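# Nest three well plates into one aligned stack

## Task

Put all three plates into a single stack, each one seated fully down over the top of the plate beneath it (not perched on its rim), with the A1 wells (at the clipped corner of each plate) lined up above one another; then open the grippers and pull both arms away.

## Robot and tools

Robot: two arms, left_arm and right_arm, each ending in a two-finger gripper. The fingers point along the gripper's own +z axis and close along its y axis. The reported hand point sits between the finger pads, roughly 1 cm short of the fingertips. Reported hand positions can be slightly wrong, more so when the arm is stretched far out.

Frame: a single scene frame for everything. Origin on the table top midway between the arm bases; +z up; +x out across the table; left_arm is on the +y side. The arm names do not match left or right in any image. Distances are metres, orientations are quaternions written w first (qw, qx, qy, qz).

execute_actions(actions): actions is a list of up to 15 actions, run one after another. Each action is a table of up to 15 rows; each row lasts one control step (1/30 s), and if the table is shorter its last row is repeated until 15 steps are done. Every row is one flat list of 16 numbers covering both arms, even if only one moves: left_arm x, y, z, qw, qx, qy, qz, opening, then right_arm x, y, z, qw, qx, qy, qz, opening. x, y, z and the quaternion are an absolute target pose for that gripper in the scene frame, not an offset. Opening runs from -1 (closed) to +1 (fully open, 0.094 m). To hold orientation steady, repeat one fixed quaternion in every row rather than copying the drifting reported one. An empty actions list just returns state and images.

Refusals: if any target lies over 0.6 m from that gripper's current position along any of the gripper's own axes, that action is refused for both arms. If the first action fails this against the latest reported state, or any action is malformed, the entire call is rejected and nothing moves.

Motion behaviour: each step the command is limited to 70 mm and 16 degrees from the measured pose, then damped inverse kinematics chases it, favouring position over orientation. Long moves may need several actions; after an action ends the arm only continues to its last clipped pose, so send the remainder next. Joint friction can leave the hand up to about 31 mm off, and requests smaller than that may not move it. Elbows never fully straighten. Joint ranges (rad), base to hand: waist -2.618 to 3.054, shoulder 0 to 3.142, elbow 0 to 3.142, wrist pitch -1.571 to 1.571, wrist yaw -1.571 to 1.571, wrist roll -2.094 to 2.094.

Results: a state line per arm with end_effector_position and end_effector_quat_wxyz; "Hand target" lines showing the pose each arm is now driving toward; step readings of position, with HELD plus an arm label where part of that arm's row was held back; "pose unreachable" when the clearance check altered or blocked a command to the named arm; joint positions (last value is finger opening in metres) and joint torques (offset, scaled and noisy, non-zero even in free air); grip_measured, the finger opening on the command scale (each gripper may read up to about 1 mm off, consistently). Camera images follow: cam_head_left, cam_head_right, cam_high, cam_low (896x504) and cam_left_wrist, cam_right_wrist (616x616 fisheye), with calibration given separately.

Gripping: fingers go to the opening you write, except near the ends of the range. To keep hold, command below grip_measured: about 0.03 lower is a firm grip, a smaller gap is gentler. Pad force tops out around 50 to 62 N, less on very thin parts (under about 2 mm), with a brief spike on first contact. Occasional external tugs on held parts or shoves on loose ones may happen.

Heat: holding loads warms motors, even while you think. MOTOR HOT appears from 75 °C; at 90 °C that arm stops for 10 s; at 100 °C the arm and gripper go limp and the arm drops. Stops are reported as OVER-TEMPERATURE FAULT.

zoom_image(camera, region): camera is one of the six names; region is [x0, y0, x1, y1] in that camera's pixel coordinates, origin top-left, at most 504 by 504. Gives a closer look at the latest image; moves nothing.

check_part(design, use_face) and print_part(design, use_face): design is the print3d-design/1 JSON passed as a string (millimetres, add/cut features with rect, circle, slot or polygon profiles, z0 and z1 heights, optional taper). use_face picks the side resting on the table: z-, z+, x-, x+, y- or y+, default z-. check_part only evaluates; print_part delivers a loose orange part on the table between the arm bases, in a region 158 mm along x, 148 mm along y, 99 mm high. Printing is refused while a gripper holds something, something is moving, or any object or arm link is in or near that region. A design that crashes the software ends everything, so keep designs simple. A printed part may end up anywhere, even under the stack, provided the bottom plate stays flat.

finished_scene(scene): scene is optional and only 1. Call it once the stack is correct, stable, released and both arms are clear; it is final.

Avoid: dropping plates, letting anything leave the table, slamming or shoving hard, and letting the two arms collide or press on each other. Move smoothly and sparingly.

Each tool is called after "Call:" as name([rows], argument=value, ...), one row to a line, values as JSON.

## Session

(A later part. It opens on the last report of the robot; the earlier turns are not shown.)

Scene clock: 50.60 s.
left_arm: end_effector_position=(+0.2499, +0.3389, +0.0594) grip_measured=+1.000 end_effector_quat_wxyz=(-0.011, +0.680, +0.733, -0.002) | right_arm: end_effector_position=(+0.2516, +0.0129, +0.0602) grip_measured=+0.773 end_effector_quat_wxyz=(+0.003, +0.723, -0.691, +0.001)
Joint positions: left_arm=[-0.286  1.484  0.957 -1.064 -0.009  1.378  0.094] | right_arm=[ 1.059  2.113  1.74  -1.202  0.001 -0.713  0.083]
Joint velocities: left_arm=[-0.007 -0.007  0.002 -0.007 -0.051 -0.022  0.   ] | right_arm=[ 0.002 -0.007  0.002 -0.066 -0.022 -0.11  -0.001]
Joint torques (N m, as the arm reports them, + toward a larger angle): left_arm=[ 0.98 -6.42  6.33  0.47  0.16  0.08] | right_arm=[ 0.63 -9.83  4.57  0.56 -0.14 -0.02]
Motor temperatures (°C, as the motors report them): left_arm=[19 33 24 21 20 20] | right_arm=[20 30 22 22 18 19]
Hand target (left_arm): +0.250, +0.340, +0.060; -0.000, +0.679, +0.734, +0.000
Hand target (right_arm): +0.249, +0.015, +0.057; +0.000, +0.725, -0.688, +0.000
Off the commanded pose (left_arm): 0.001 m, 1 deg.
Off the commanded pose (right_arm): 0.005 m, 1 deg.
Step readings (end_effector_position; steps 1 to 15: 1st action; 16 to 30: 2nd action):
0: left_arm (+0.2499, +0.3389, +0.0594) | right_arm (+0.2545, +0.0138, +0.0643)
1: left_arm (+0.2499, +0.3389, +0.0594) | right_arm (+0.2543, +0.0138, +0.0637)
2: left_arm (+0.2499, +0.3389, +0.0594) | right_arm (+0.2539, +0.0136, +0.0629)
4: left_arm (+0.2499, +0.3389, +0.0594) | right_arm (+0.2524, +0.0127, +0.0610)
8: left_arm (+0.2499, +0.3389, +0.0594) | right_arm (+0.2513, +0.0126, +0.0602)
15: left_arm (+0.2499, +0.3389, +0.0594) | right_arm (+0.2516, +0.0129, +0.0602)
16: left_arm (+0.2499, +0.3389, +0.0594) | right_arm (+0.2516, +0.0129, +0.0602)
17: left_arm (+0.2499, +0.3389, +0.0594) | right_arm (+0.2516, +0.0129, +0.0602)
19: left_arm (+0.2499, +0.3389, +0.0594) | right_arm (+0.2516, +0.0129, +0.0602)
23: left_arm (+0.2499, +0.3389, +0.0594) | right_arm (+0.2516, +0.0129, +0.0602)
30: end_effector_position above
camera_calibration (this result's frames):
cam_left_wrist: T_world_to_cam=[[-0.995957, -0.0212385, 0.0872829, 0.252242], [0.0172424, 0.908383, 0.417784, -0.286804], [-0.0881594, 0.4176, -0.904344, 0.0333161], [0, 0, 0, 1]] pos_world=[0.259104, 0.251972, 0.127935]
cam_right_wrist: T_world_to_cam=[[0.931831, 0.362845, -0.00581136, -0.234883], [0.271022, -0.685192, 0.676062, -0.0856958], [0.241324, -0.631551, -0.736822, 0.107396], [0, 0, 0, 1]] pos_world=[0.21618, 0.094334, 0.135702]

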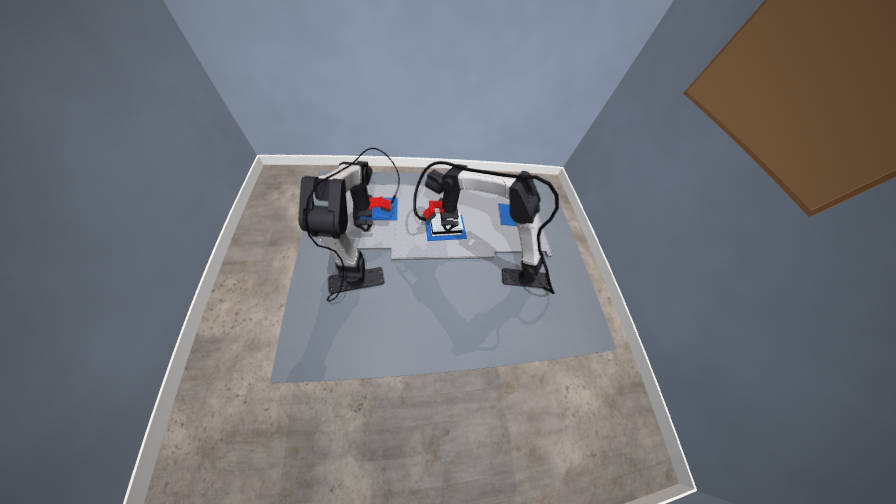

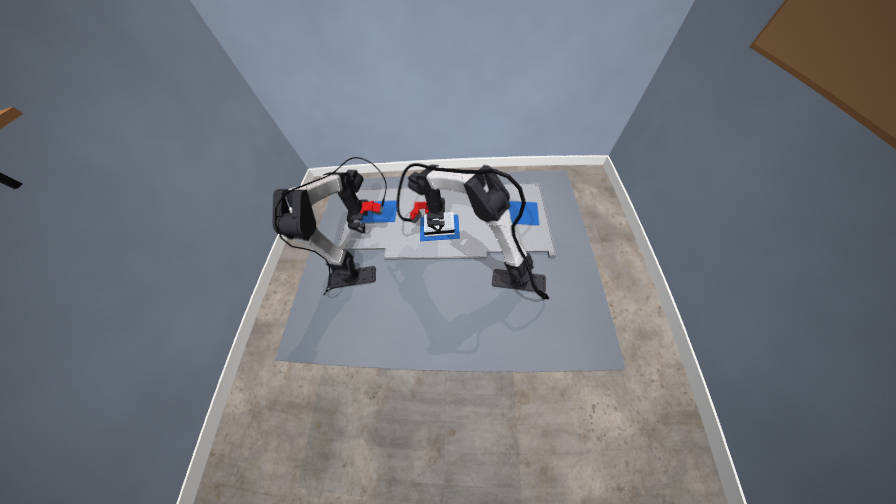

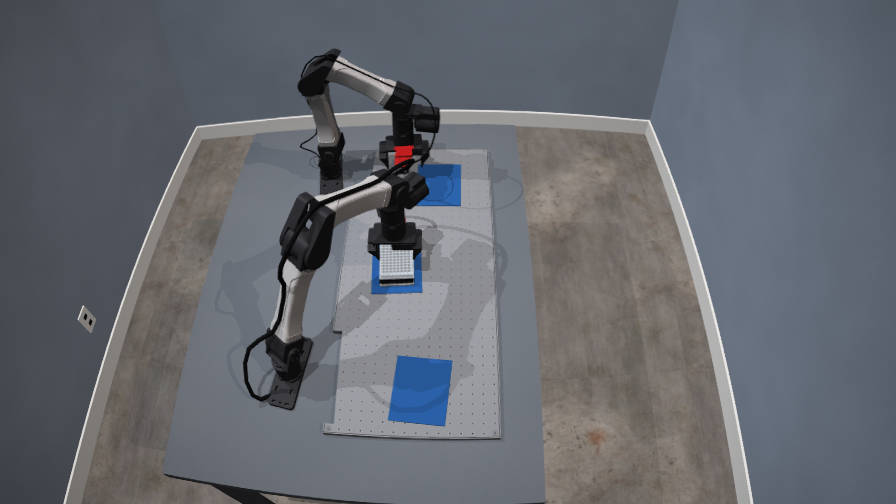

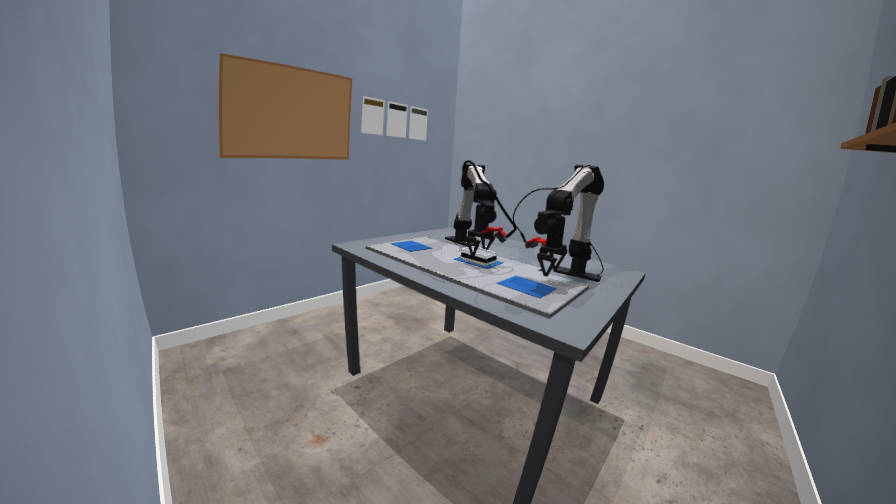

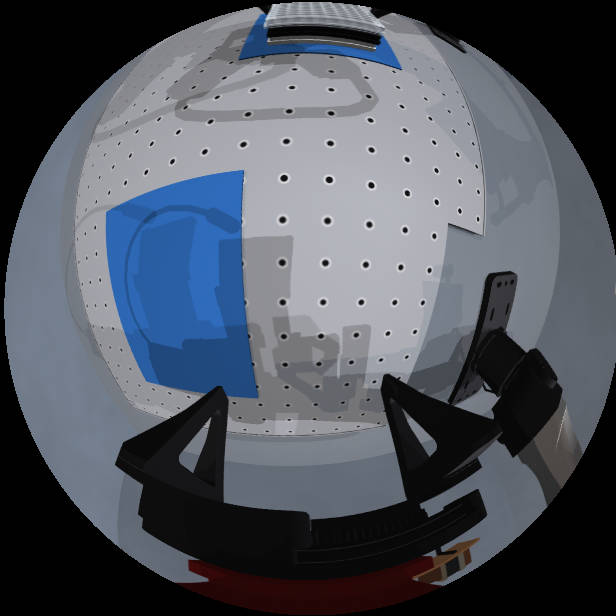

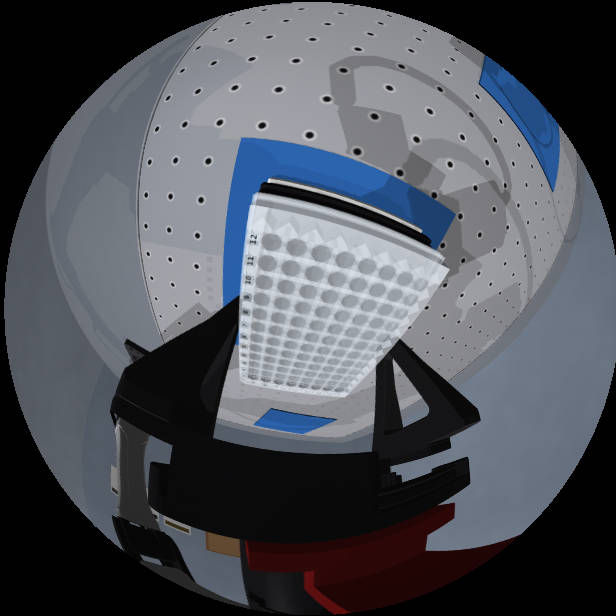

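Call:
execute_actions([
  [[0.25,0.34,0.06,0,0.679,0.734,0,1,0.2488,0.0158,0.0525,0,-0.725,0.688,0,0.745]],
  [[0.25,0.34,0.06,0,0.679,0.734,0,1,0.2488,0.0158,0.0525,0,-0.725,0.688,0,0.745]],
])

Call:
zoom_image(camera="cam_right_wrist", region=[210, 110, 490, 330])

Call:
zoom_image(camera="cam_left_wrist", region=[230, 0, 420, 80])

Scene clock: 53.10 s.
left_arm: end_effector_position=(+0.2499, +0.3389, +0.0594) grip_measured=+1.000 end_effector_quat_wxyz=(-0.011, +0.680, +0.733, -0.002) | right_arm: end_effector_position=(+0.2538, +0.0157, +0.0602) grip_measured=+0.773 end_effector_quat_wxyz=(-0.005, +0.723, -0.691, +0.000)
Joint positions: left_arm=[-0.286  1.484  0.957 -1.064 -0.009  1.378  0.094] | right_arm=[ 1.059  2.113  1.74  -1.188  0.001 -0.713  0.083]
Joint velocities: left_arm=[ 0.027  0.002 -0.017  0.037 -0.007 -0.066  0.   ] | right_arm=[ 0.002  0.002  0.002  0.007 -0.007 -0.007 -0.   ]
Joint torques (N m, as the arm reports them, + toward a larger angle): left_arm=[ 0.95 -6.48  6.25  0.48  0.12  0.07] | right_arm=[ 0.64 -9.51  3.87  0.6  -0.13  0.  ]
Motor temperatures (°C, as the motors report them): left_arm=[19 32 24 21 20 20] | right_arm=[20 31 22 22 18 19]
Hand target (left_arm): +0.250, +0.340, +0.060; -0.000, +0.679, +0.734, +0.000
Hand target (right_arm): +0.249, +0.016, +0.053; +0.000, +0.725, -0.688, -0.000
Off the commanded pose (left_arm): 0.001 m, 1 deg.
Off the commanded pose (right_arm): 0.009 m, 1 deg.
Step readings (end_effector_position; steps 1 to 15: 1st action; 16 to 30: 2nd action):
0: left_arm (+0.2499, +0.3389, +0.0594) | right_arm (+0.2516, +0.0129, +0.0602)
1: left_arm (+0.2499, +0.3389, +0.0594) | right_arm (+0.2518, +0.0132, +0.0602)
2: left_arm (+0.2499, +0.3389, +0.0594) | right_arm (+0.2522, +0.0136, +0.0602)
4: left_arm (+0.2499, +0.3389, +0.0594) | right_arm (+0.2528, +0.0144, +0.0602)
8: left_arm (+0.2499, +0.3389, +0.0594) | right_arm (+0.2534, +0.0152, +0.0602)
15: left_arm (+0.2499, +0.3389, +0.0594) | right_arm (+0.2537, +0.0156, +0.0602)
16: left_arm (+0.2499, +0.3389, +0.0594) | right_arm (+0.2538, +0.0157, +0.0602)
17: left_arm (+0.2499, +0.3389, +0.0594) | right_arm (+0.2538, +0.0157, +0.0602)
19: left_arm (+0.2499, +0.3389, +0.0594) | right_arm (+0.2538, +0.0157, +0.0602)
23: left_arm (+0.2499, +0.3389, +0.0594) | right_arm (+0.2538, +0.0157, +0.0602)
30: end_effector_position above
camera_calibration (this result's frames):
cam_left_wrist: T_world_to_cam=[[-0.995957, -0.0212385, 0.0872829, 0.252242], [0.0172424, 0.908383, 0.417784, -0.286804], [-0.0881594, 0.4176, -0.904344, 0.0333161], [0, 0, 0, 1]] pos_world=[0.259104, 0.251972, 0.127935]
cam_right_wrist: T_world_to_cam=[[0.931827, 0.36284, 0.00669241, -0.238709], [0.264969, -0.692849, 0.670636, -0.0824005], [0.24797, -0.623144, -0.741757, 0.107111], [0, 0, 0, 1]] pos_world=[0.217709, 0.0962676, 0.136309]

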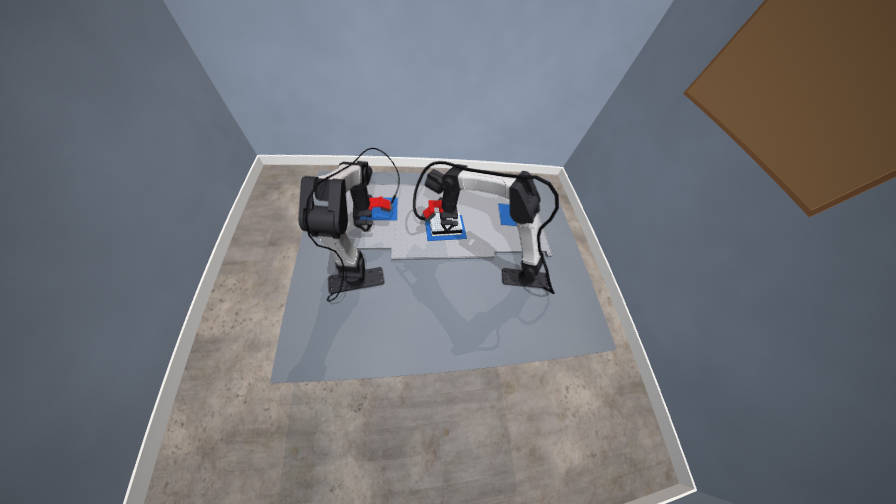

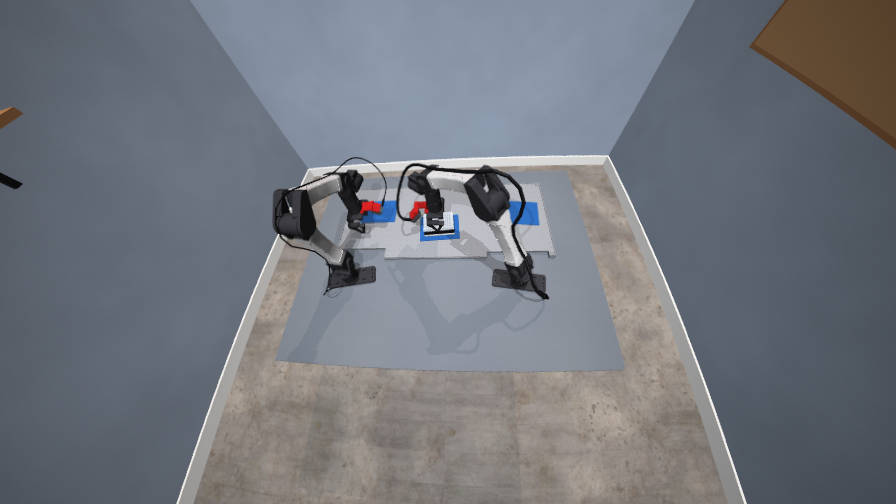

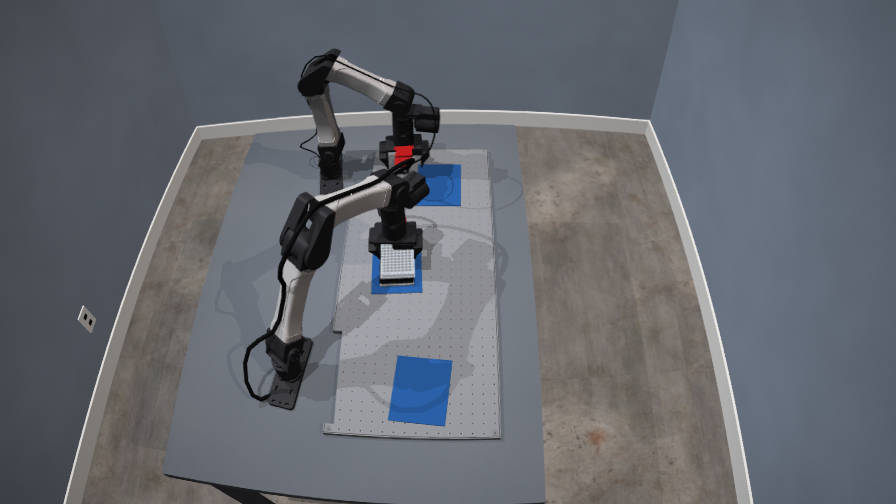

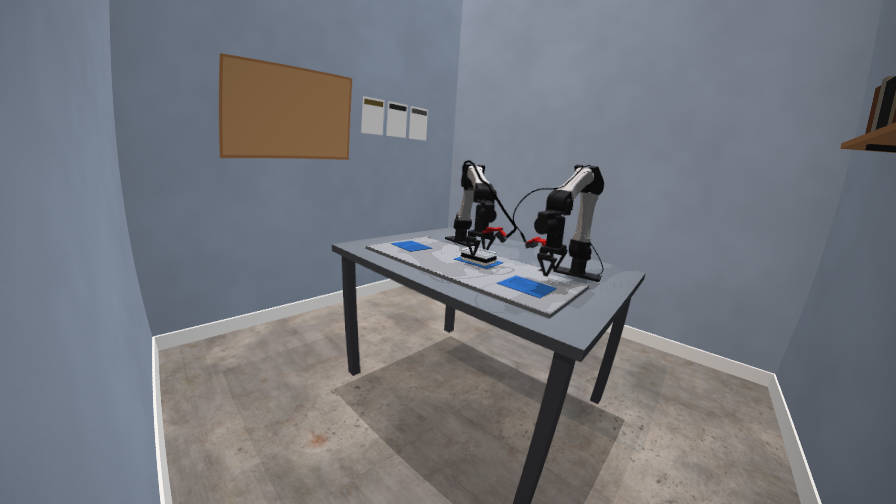

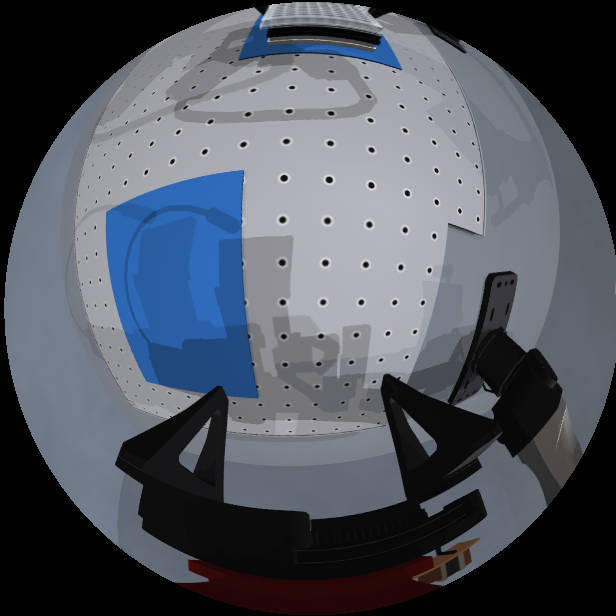

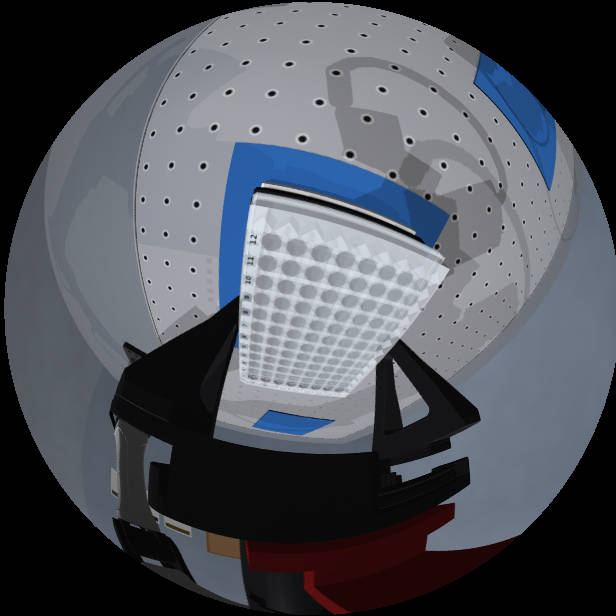

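Region (210, 110, 490, 330) of cam_right_wrist's 616x616 image, scaled by 1.800, with more detail than that image has; it fills the top 396 rows of this view, and the rest is white.

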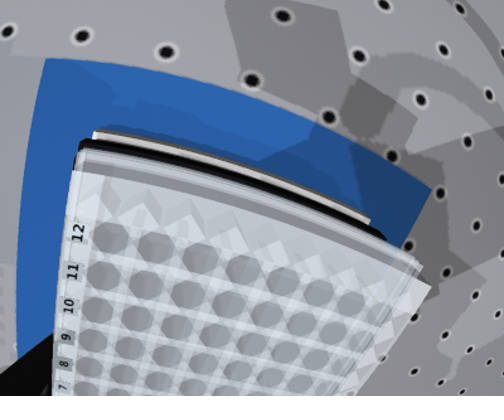

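Region (230, 0, 420, 80) of cam_left_wrist's 616x616 image, scaled by 2.653, with more detail than that image has; it fills the top 212 rows of this view, and the rest is white.

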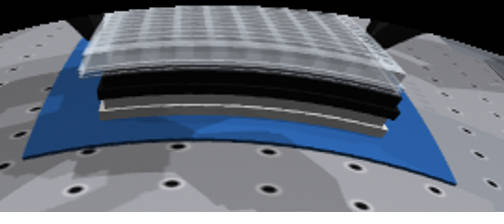

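Nudge elbow past stiction.

Call:
execute_actions([
  [[0.25,0.34,0.06,0,0.679,0.734,0,1,0.2484,0.0152,0.0525,0,-0.725,0.688,0,0.745]],
])

Call:
zoom_image(camera="cam_right_wrist", region=[210, 110, 490, 330])

Call:
zoom_image(camera="cam_left_wrist", region=[230, 0, 420, 80])

Scene clock: 54.23 s.
left_arm: end_effector_position=(+0.2499, +0.3389, +0.0594) grip_measured=+1.000 end_effector_quat_wxyz=(-0.011, +0.680, +0.733, -0.002) | right_arm: end_effector_position=(+0.2524, +0.0139, +0.0573) grip_measured=+0.773 end_effector_quat_wxyz=(-0.001, +0.723, -0.691, +0.000)
Joint positions: left_arm=[-0.286  1.484  0.957 -1.064 -0.009  1.378  0.094] | right_arm=[ 1.059  2.113  1.728 -1.184  0.001 -0.713  0.083]
Joint velocities: left_arm=[ 0.007 -0.012 -0.017 -0.007  0.022  0.022  0.   ] | right_arm=[-0.002 -0.007 -0.012 -0.022 -0.022 -0.037  0.002]
Joint torques (N m, as the arm reports them, + toward a larger angle): left_arm=[ 0.98 -6.4   6.05  0.51  0.18  0.11] | right_arm=[ 0.64 -9.54  4.44  0.56 -0.15 -0.02]
Motor temperatures (°C, as the motors report them): left_arm=[19 32 24 21 20 20] | right_arm=[20 32 22 22 18 19]
Hand target (left_arm): +0.250, +0.340, +0.060; -0.000, +0.679, +0.734, +0.000
Hand target (right_arm): +0.248, +0.015, +0.053; +0.000, +0.725, -0.688, -0.000
Off the commanded pose (left_arm): 0.001 m, 1 deg.
Off the commanded pose (right_arm): 0.006 m, 0 deg.
Step readings (end_effector_position):
0: left_arm (+0.2499, +0.3389, +0.0594) | right_arm (+0.2538, +0.0157, +0.0602)
1: left_arm (+0.2499, +0.3389, +0.0594) | right_arm (+0.2538, +0.0156, +0.0597)
2: left_arm (+0.2499, +0.3389, +0.0594) | right_arm (+0.2534, +0.0152, +0.0590)
4: left_arm (+0.2499, +0.3389, +0.0594) | right_arm (+0.2525, +0.0140, +0.0575)
8: left_arm (+0.2499, +0.3389, +0.0594) | right_arm (+0.2524, +0.0139, +0.0573)
15: end_effector_position above
camera_calibration (this result's frames):
cam_left_wrist: T_world_to_cam=[[-0.995957, -0.0212385, 0.0872829, 0.252242], [0.0172424, 0.908383, 0.417784, -0.286804], [-0.0881594, 0.4176, -0.904344, 0.0333161], [0, 0, 0, 1]] pos_world=[0.259104, 0.251972, 0.127935]
cam_right_wrist: T_world_to_cam=[[0.931844, 0.36286, 0.000111485, -0.236353], [0.268149, -0.688826, 0.673509, -0.082363], [0.244467, -0.627575, -0.739179, 0.105019], [0, 0, 0, 1]] pos_world=[0.216656, 0.0949367, 0.133126]

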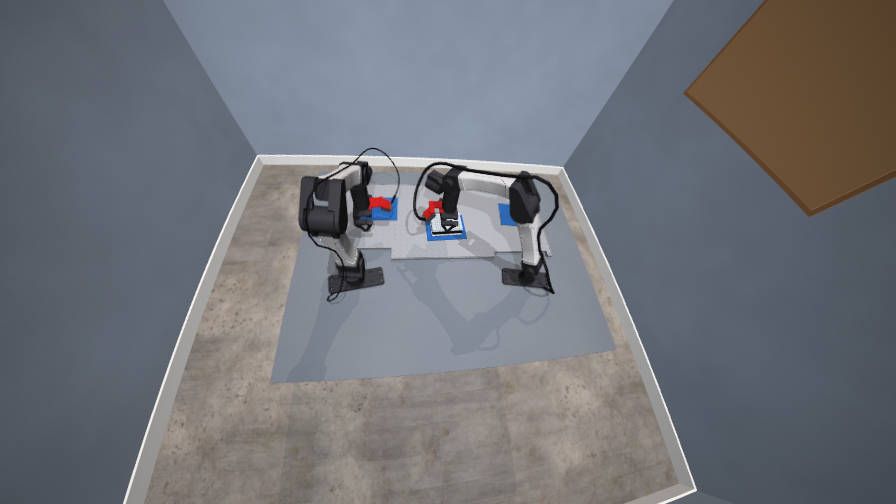

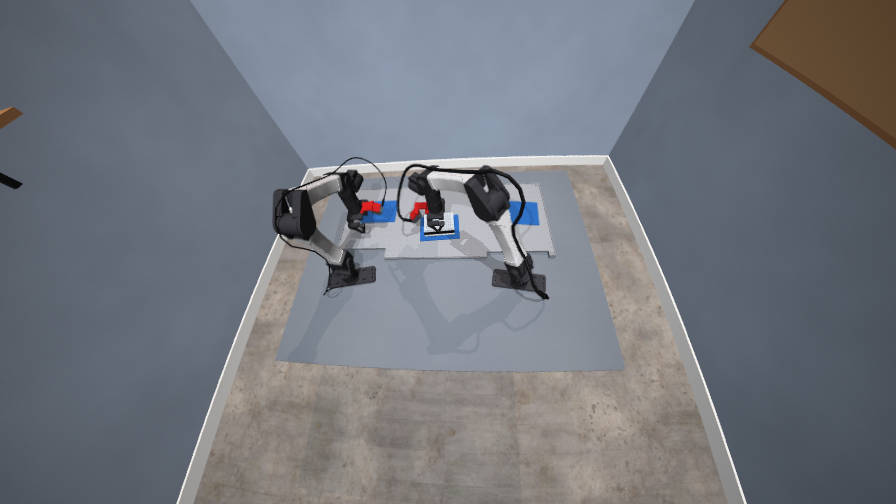

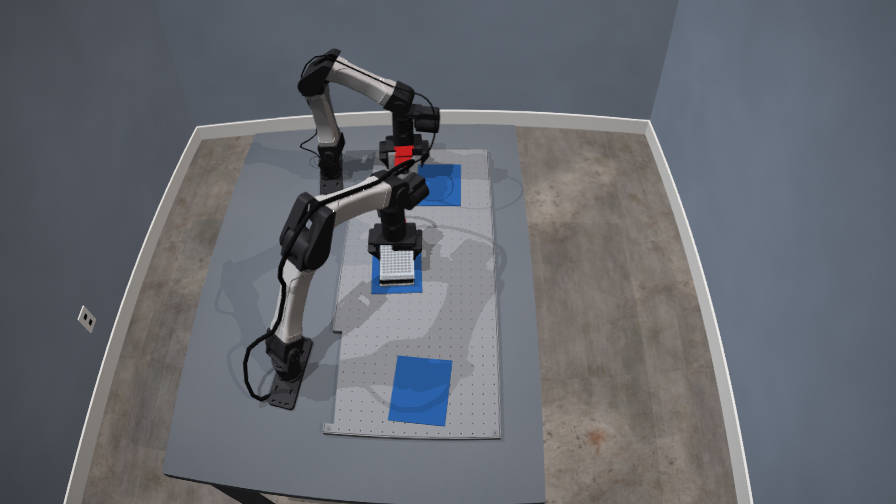

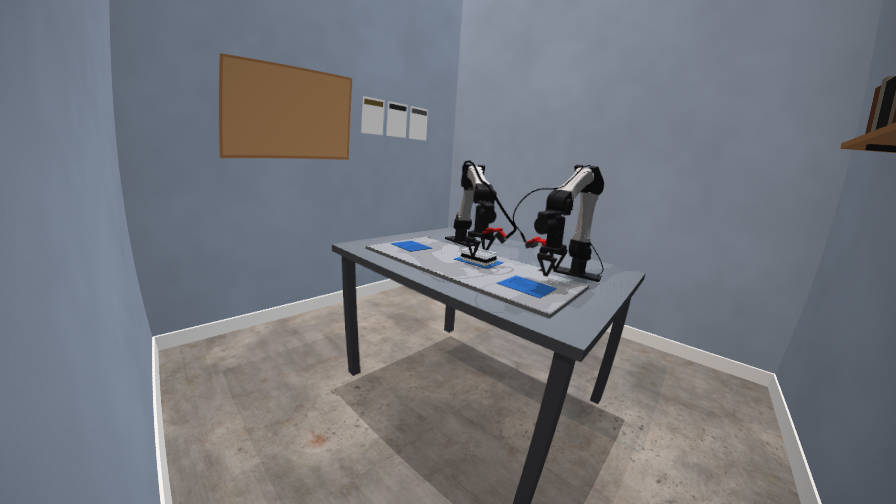

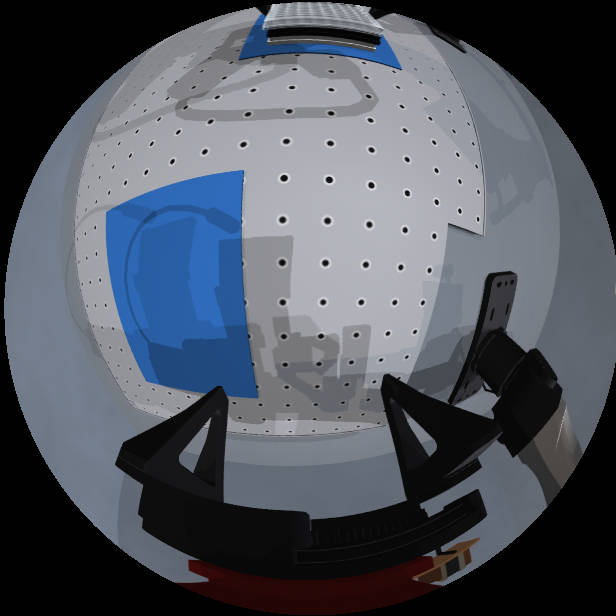

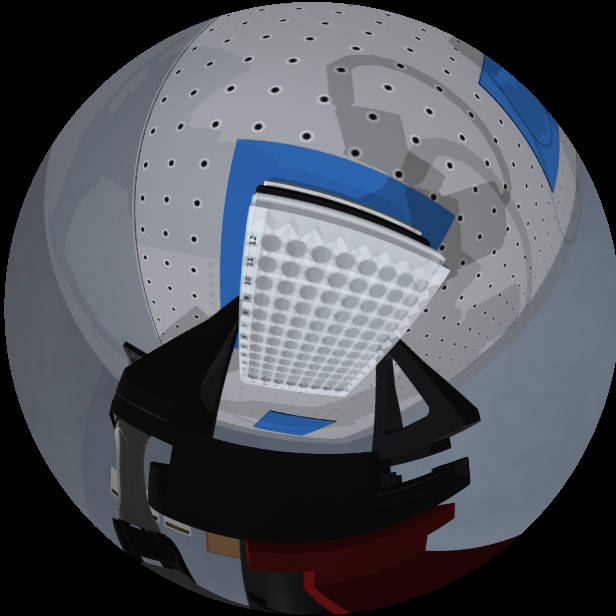

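Region (210, 110, 490, 330) of cam_right_wrist's 616x616 image, scaled by 1.800, with more detail than that image has; it fills the top 396 rows of this view, and the rest is white.

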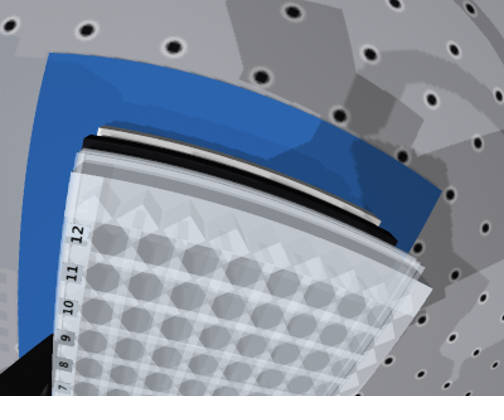

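Region (230, 0, 420, 80) of cam_left_wrist's 616x616 image, scaled by 2.653, with more detail than that image has; it fills the top 212 rows of this view, and the rest is white.

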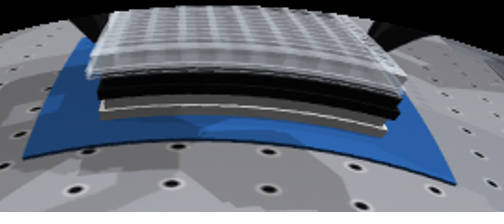

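Y looks good. Release, descend ~12 mm, squeeze, open.

Call:
execute_actions([
  [[0.25,0.34,0.06,0,0.679,0.734,0,1,0.2484,0.0152,0.0525,0,-0.725,0.688,0,1]],
  [[0.25,0.34,0.06,0,0.679,0.734,0,1,0.2476,0.0142,0.048,0,-0.725,0.688,0,1]],
  [[0.25,0.34,0.06,0,0.679,0.734,0,1,0.247,0.0134,0.0435,0,-0.725,0.688,0,1]],
  [[0.25,0.34,0.06,0,0.679,0.734,0,1,0.2464,0.0126,0.039,0,-0.725,0.688,0,1]],
  [[0.25,0.34,0.06,0,0.679,0.734,0,1,0.2464,0.0126,0.039,0,-0.725,0.688,0,0.85]],
  [[0.25,0.34,0.06,0,0.679,0.734,0,1,0.2464,0.0126,0.039,0,-0.725,0.688,0,0.77]],
  [[0.25,0.34,0.06,0,0.679,0.734,0,1,0.2464,0.0126,0.039,0,-0.725,0.688,0,1]],
])

Call:
zoom_image(camera="cam_low", region=[445, 235, 515, 275])

Call:
zoom_image(camera="cam_left_wrist", region=[230, 0, 420, 80])

Call:
zoom_image(camera="cam_high", region=[360, 235, 435, 300])

Scene clock: 58.63 s.
left_arm: end_effector_position=(+0.2499, +0.3389, +0.0594) grip_measured=+1.000 end_effector_quat_wxyz=(-0.011, +0.680, +0.733, -0.002) | right_arm: end_effector_position=(+0.2499, +0.0110, +0.0425) grip_measured=+0.997 end_effector_quat_wxyz=(+0.002, +0.723, -0.691, +0.001)
Joint positions: left_arm=[-0.286  1.484  0.957 -1.064 -0.009  1.378  0.094] | right_arm=[ 1.059  2.113  1.669 -1.13   0.001 -0.713  0.094]
Joint velocities: left_arm=[-0.012  0.002 -0.017 -0.007 -0.022  0.007  0.   ] | right_arm=[ 0.017 -0.012  0.002  0.037 -0.007  0.007 -0.001]
Joint torques (N m, as the arm reports them, + toward a larger angle): left_arm=[ 0.88 -6.45  5.88  0.5   0.13  0.12] | right_arm=[ 0.59 -9.85  4.36  0.55 -0.15 -0.01]
Motor temperatures (°C, as the motors report them): left_arm=[19 32 24 21 20 20] | right_arm=[20 33 22 22 18 19]
Hand target (left_arm): +0.250, +0.340, +0.060; -0.000, +0.679, +0.734, +0.000
Hand target (right_arm): +0.246, +0.013, +0.039; +0.000, +0.725, -0.688, -0.000
Off the commanded pose (left_arm): 0.001 m, 1 deg.
Off the commanded pose (right_arm): 0.005 m, 0 deg.
Step readings (end_effector_position; steps 1 to 15: 1st action; 16 to 30: 2nd action; 31 to 45: 3rd action; 46 to 60: 4th action; 61 to 75: 5th action; 76 to 90: 6th action; 91 to 105: 7th action):
0: left_arm (+0.2499, +0.3389, +0.0594) | right_arm (+0.2524, +0.0139, +0.0573)
1: left_arm (+0.2499, +0.3389, +0.0594) | right_arm (+0.2525, +0.0140, +0.0573)
2: left_arm (+0.2499, +0.3389, +0.0594) | right_arm (+0.2526, +0.0142, +0.0573)
4: left_arm (+0.2499, +0.3389, +0.0594) | right_arm (+0.2525, +0.0143, +0.0573)
8: left_arm (+0.2499, +0.3389, +0.0594) | right_arm (+0.2525, +0.0143, +0.0573)
15: left_arm (+0.2499, +0.3389, +0.0594) | right_arm (+0.2525, +0.0143, +0.0573)
16: left_arm (+0.2499, +0.3389, +0.0594) | right_arm (+0.2524, +0.0142, +0.0565)
17: left_arm (+0.2499, +0.3389, +0.0594) | right_arm (+0.2523, +0.0140, +0.0555)
19: left_arm (+0.2499, +0.3389, +0.0594) | right_arm (+0.2509, +0.0122, +0.0528)
23: left_arm (+0.2499, +0.3389, +0.0594) | right_arm (+0.2502, +0.0114, +0.0516)
30: left_arm (+0.2499, +0.3389, +0.0594) | right_arm (+0.2508, +0.0121, +0.0516)
31: left_arm (+0.2499, +0.3389, +0.0594) | right_arm (+0.2508, +0.0121, +0.0509)
32: left_arm (+0.2499, +0.3389, +0.0594) | right_arm (+0.2508, +0.0121, +0.0501)
34: left_arm (+0.2499, +0.3389, +0.0594) | right_arm (+0.2499, +0.0110, +0.0479)
38: left_arm (+0.2499, +0.3389, +0.0594) | right_arm (+0.2496, +0.0106, +0.0470)
45: left_arm (+0.2499, +0.3389, +0.0594) | right_arm (+0.2502, +0.0114, +0.0470)
46: left_arm (+0.2499, +0.3389, +0.0594) | right_arm (+0.2503, +0.0115, +0.0464)
47: left_arm (+0.2499, +0.3389, +0.0594) | right_arm (+0.2503, +0.0114, +0.0455)
49: left_arm (+0.2499, +0.3389, +0.0594) | right_arm (+0.2494, +0.0103, +0.0434)
53: left_arm (+0.2499, +0.3389, +0.0594) | right_arm (+0.2491, +0.0100, +0.0425)
60: left_arm (+0.2499, +0.3389, +0.0594) | right_arm (+0.2497, +0.0107, +0.0425)
61: left_arm (+0.2499, +0.3389, +0.0594) | right_arm (+0.2498, +0.0108, +0.0425)
62: left_arm (+0.2499, +0.3389, +0.0594) | right_arm (+0.2498, +0.0109, +0.0425)
64: left_arm (+0.2499, +0.3389, +0.0594) | right_arm (+0.2498, +0.0109, +0.0425)
68: left_arm (+0.2499, +0.3389, +0.0594) | right_arm (+0.2498, +0.0109, +0.0425)
75: left_arm (+0.2499, +0.3389, +0.0594) | right_arm (+0.2499, +0.0110, +0.0425)
76: left_arm (+0.2499, +0.3389, +0.0594) | right_arm (+0.2499, +0.0110, +0.0425)
77: left_arm (+0.2499, +0.3389, +0.0594) | right_arm (+0.2499, +0.0110, +0.0425)
79: left_arm (+0.2499, +0.3389, +0.0594) | right_arm (+0.2499, +0.0110, +0.0425)
83: left_arm (+0.2499, +0.3389, +0.0594) | right_arm (+0.2499, +0.0110, +0.0425)
90: left_arm (+0.2499, +0.3389, +0.0594) | right_arm (+0.2499, +0.0110, +0.0425)
91: left_arm (+0.2499, +0.3389, +0.0594) | right_arm (+0.2499, +0.0110, +0.0425)
92: left_arm (+0.2499, +0.3389, +0.0594) | right_arm (+0.2499, +0.0110, +0.0425)
94: left_arm (+0.2499, +0.3389, +0.0594) | right_arm (+0.2499, +0.0110, +0.0425)
98: left_arm (+0.2499, +0.3389, +0.0594) | right_arm (+0.2499, +0.0110, +0.0425)
105: end_effector_position above
camera_calibration (this result's frames):
cam_left_wrist: T_world_to_cam=[[-0.995957, -0.0212385, 0.0872829, 0.252242], [0.0172424, 0.908383, 0.417784, -0.286804], [-0.0881594, 0.4176, -0.904344, 0.0333161], [0, 0, 0, 1]] pos_world=[0.259104, 0.251972, 0.127935]
cam_right_wrist: T_world_to_cam=[[0.931698, 0.363207, -0.00449519, -0.232664], [0.270645, -0.685897, 0.675497, -0.0745182], [0.242262, -0.630576, -0.737349, 0.0933539], [0, 0, 0, 1]] pos_world=[0.214324, 0.0922598, 0.118125]

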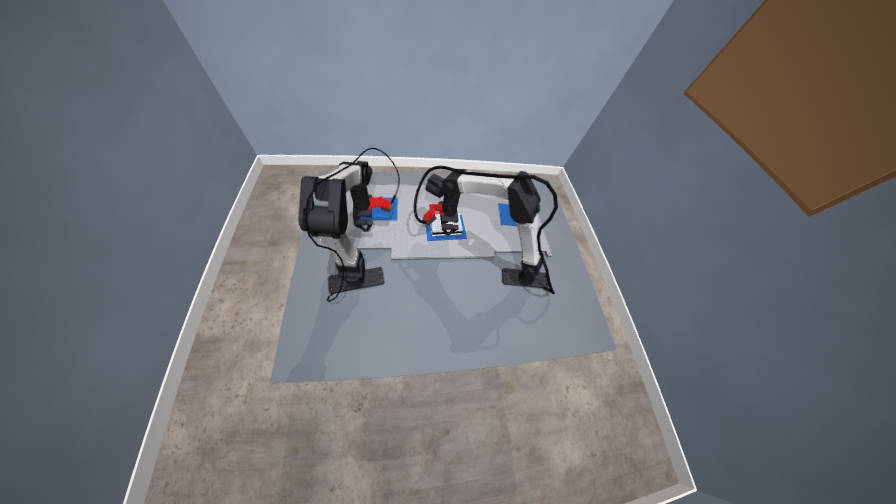

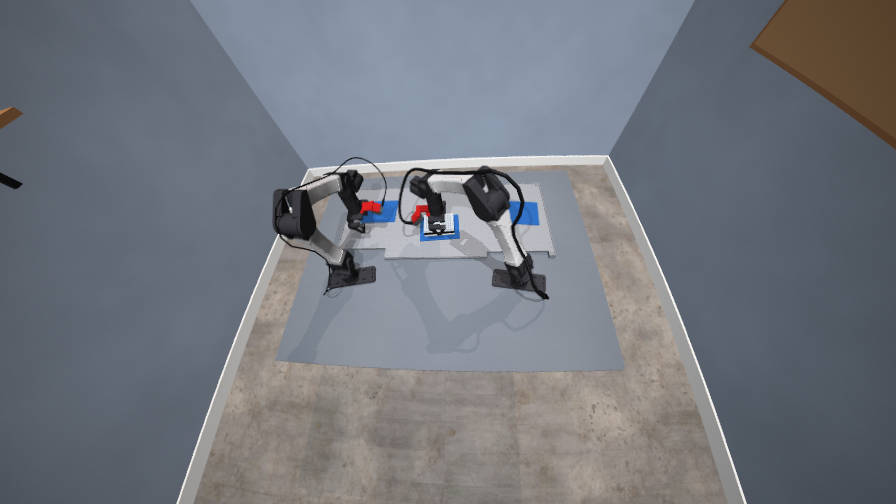

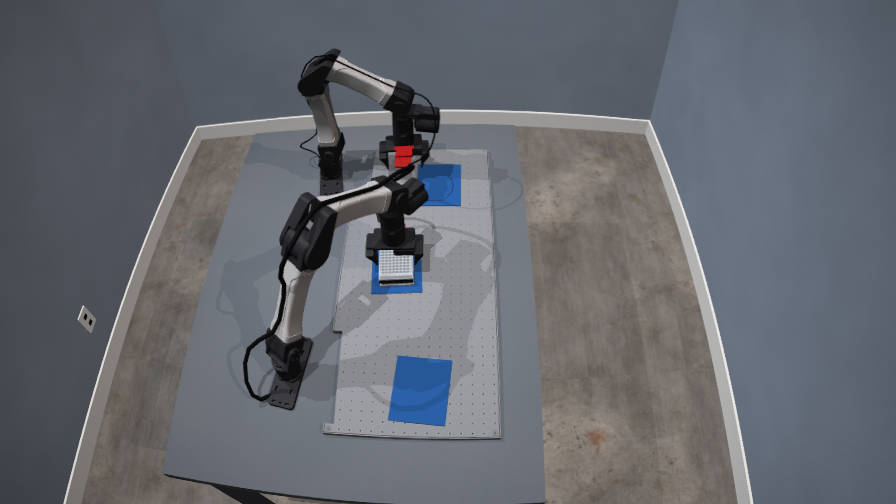

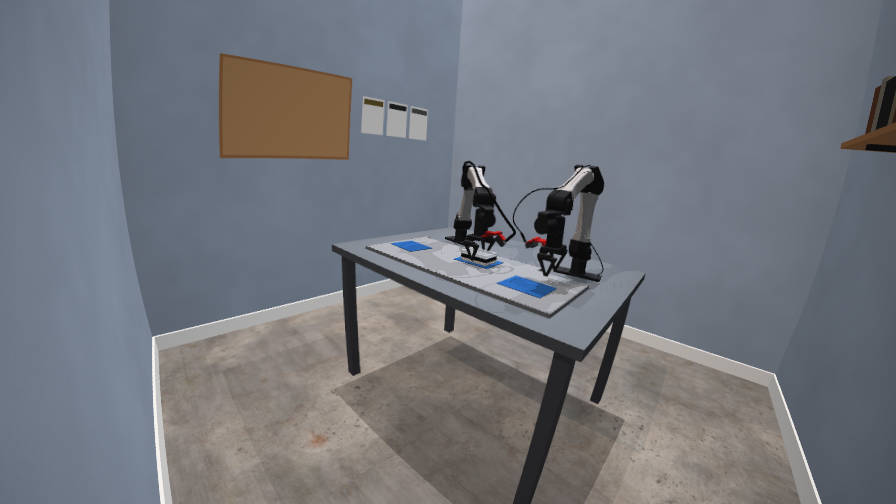

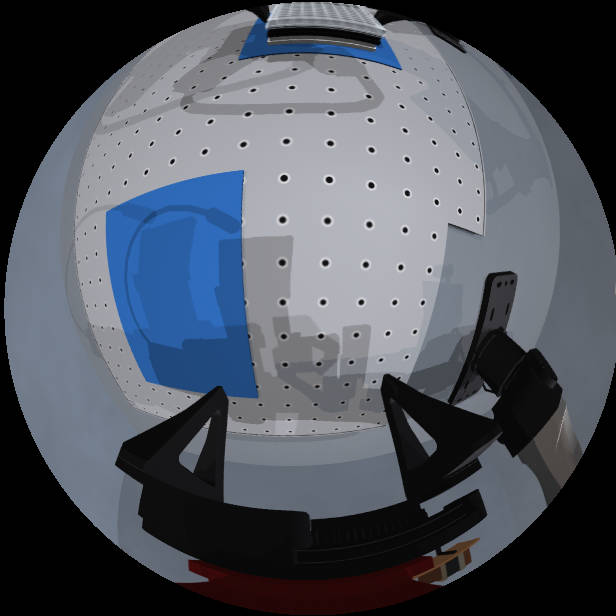

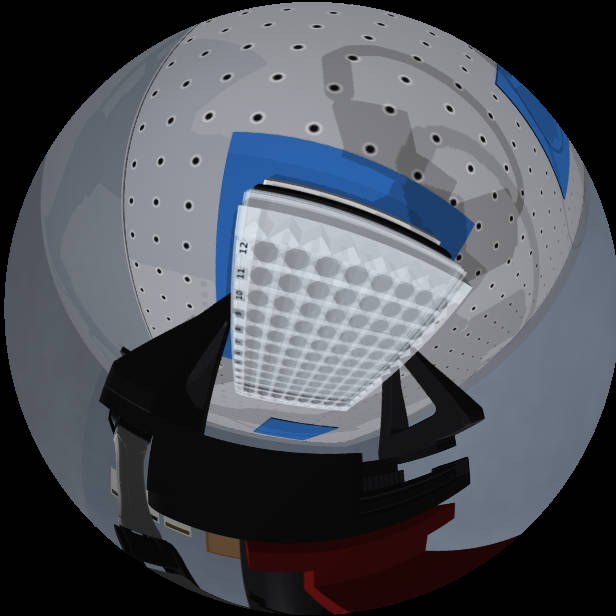

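Region (445, 235, 515, 275) of cam_low's 896x504 image, scaled by 7.200, with more detail than that image has; it fills the top 288 rows of this view, and the rest is white.

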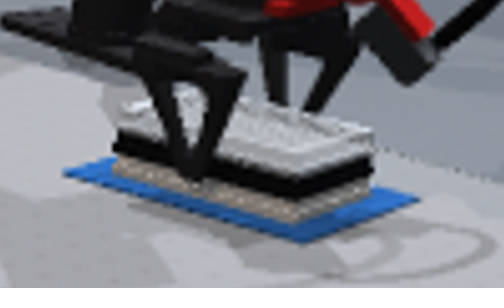

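Region (230, 0, 420, 80) of cam_left_wrist's 616x616 image, scaled by 2.653, with more detail than that image has; it fills the top 212 rows of this view, and the rest is white.

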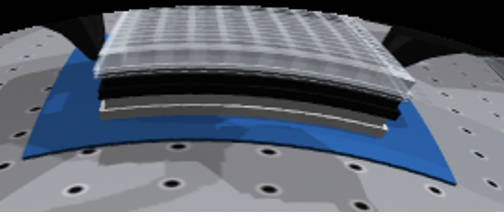

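Region (360, 235, 435, 300) of cam_high's 896x504 image, scaled by 6.720, with more detail than that image has; it fills the top 437 rows of this view, and the rest is white.

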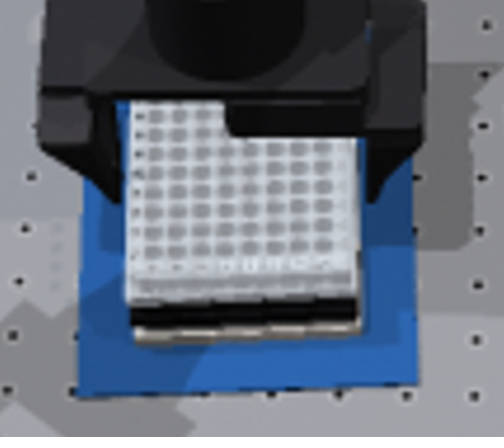

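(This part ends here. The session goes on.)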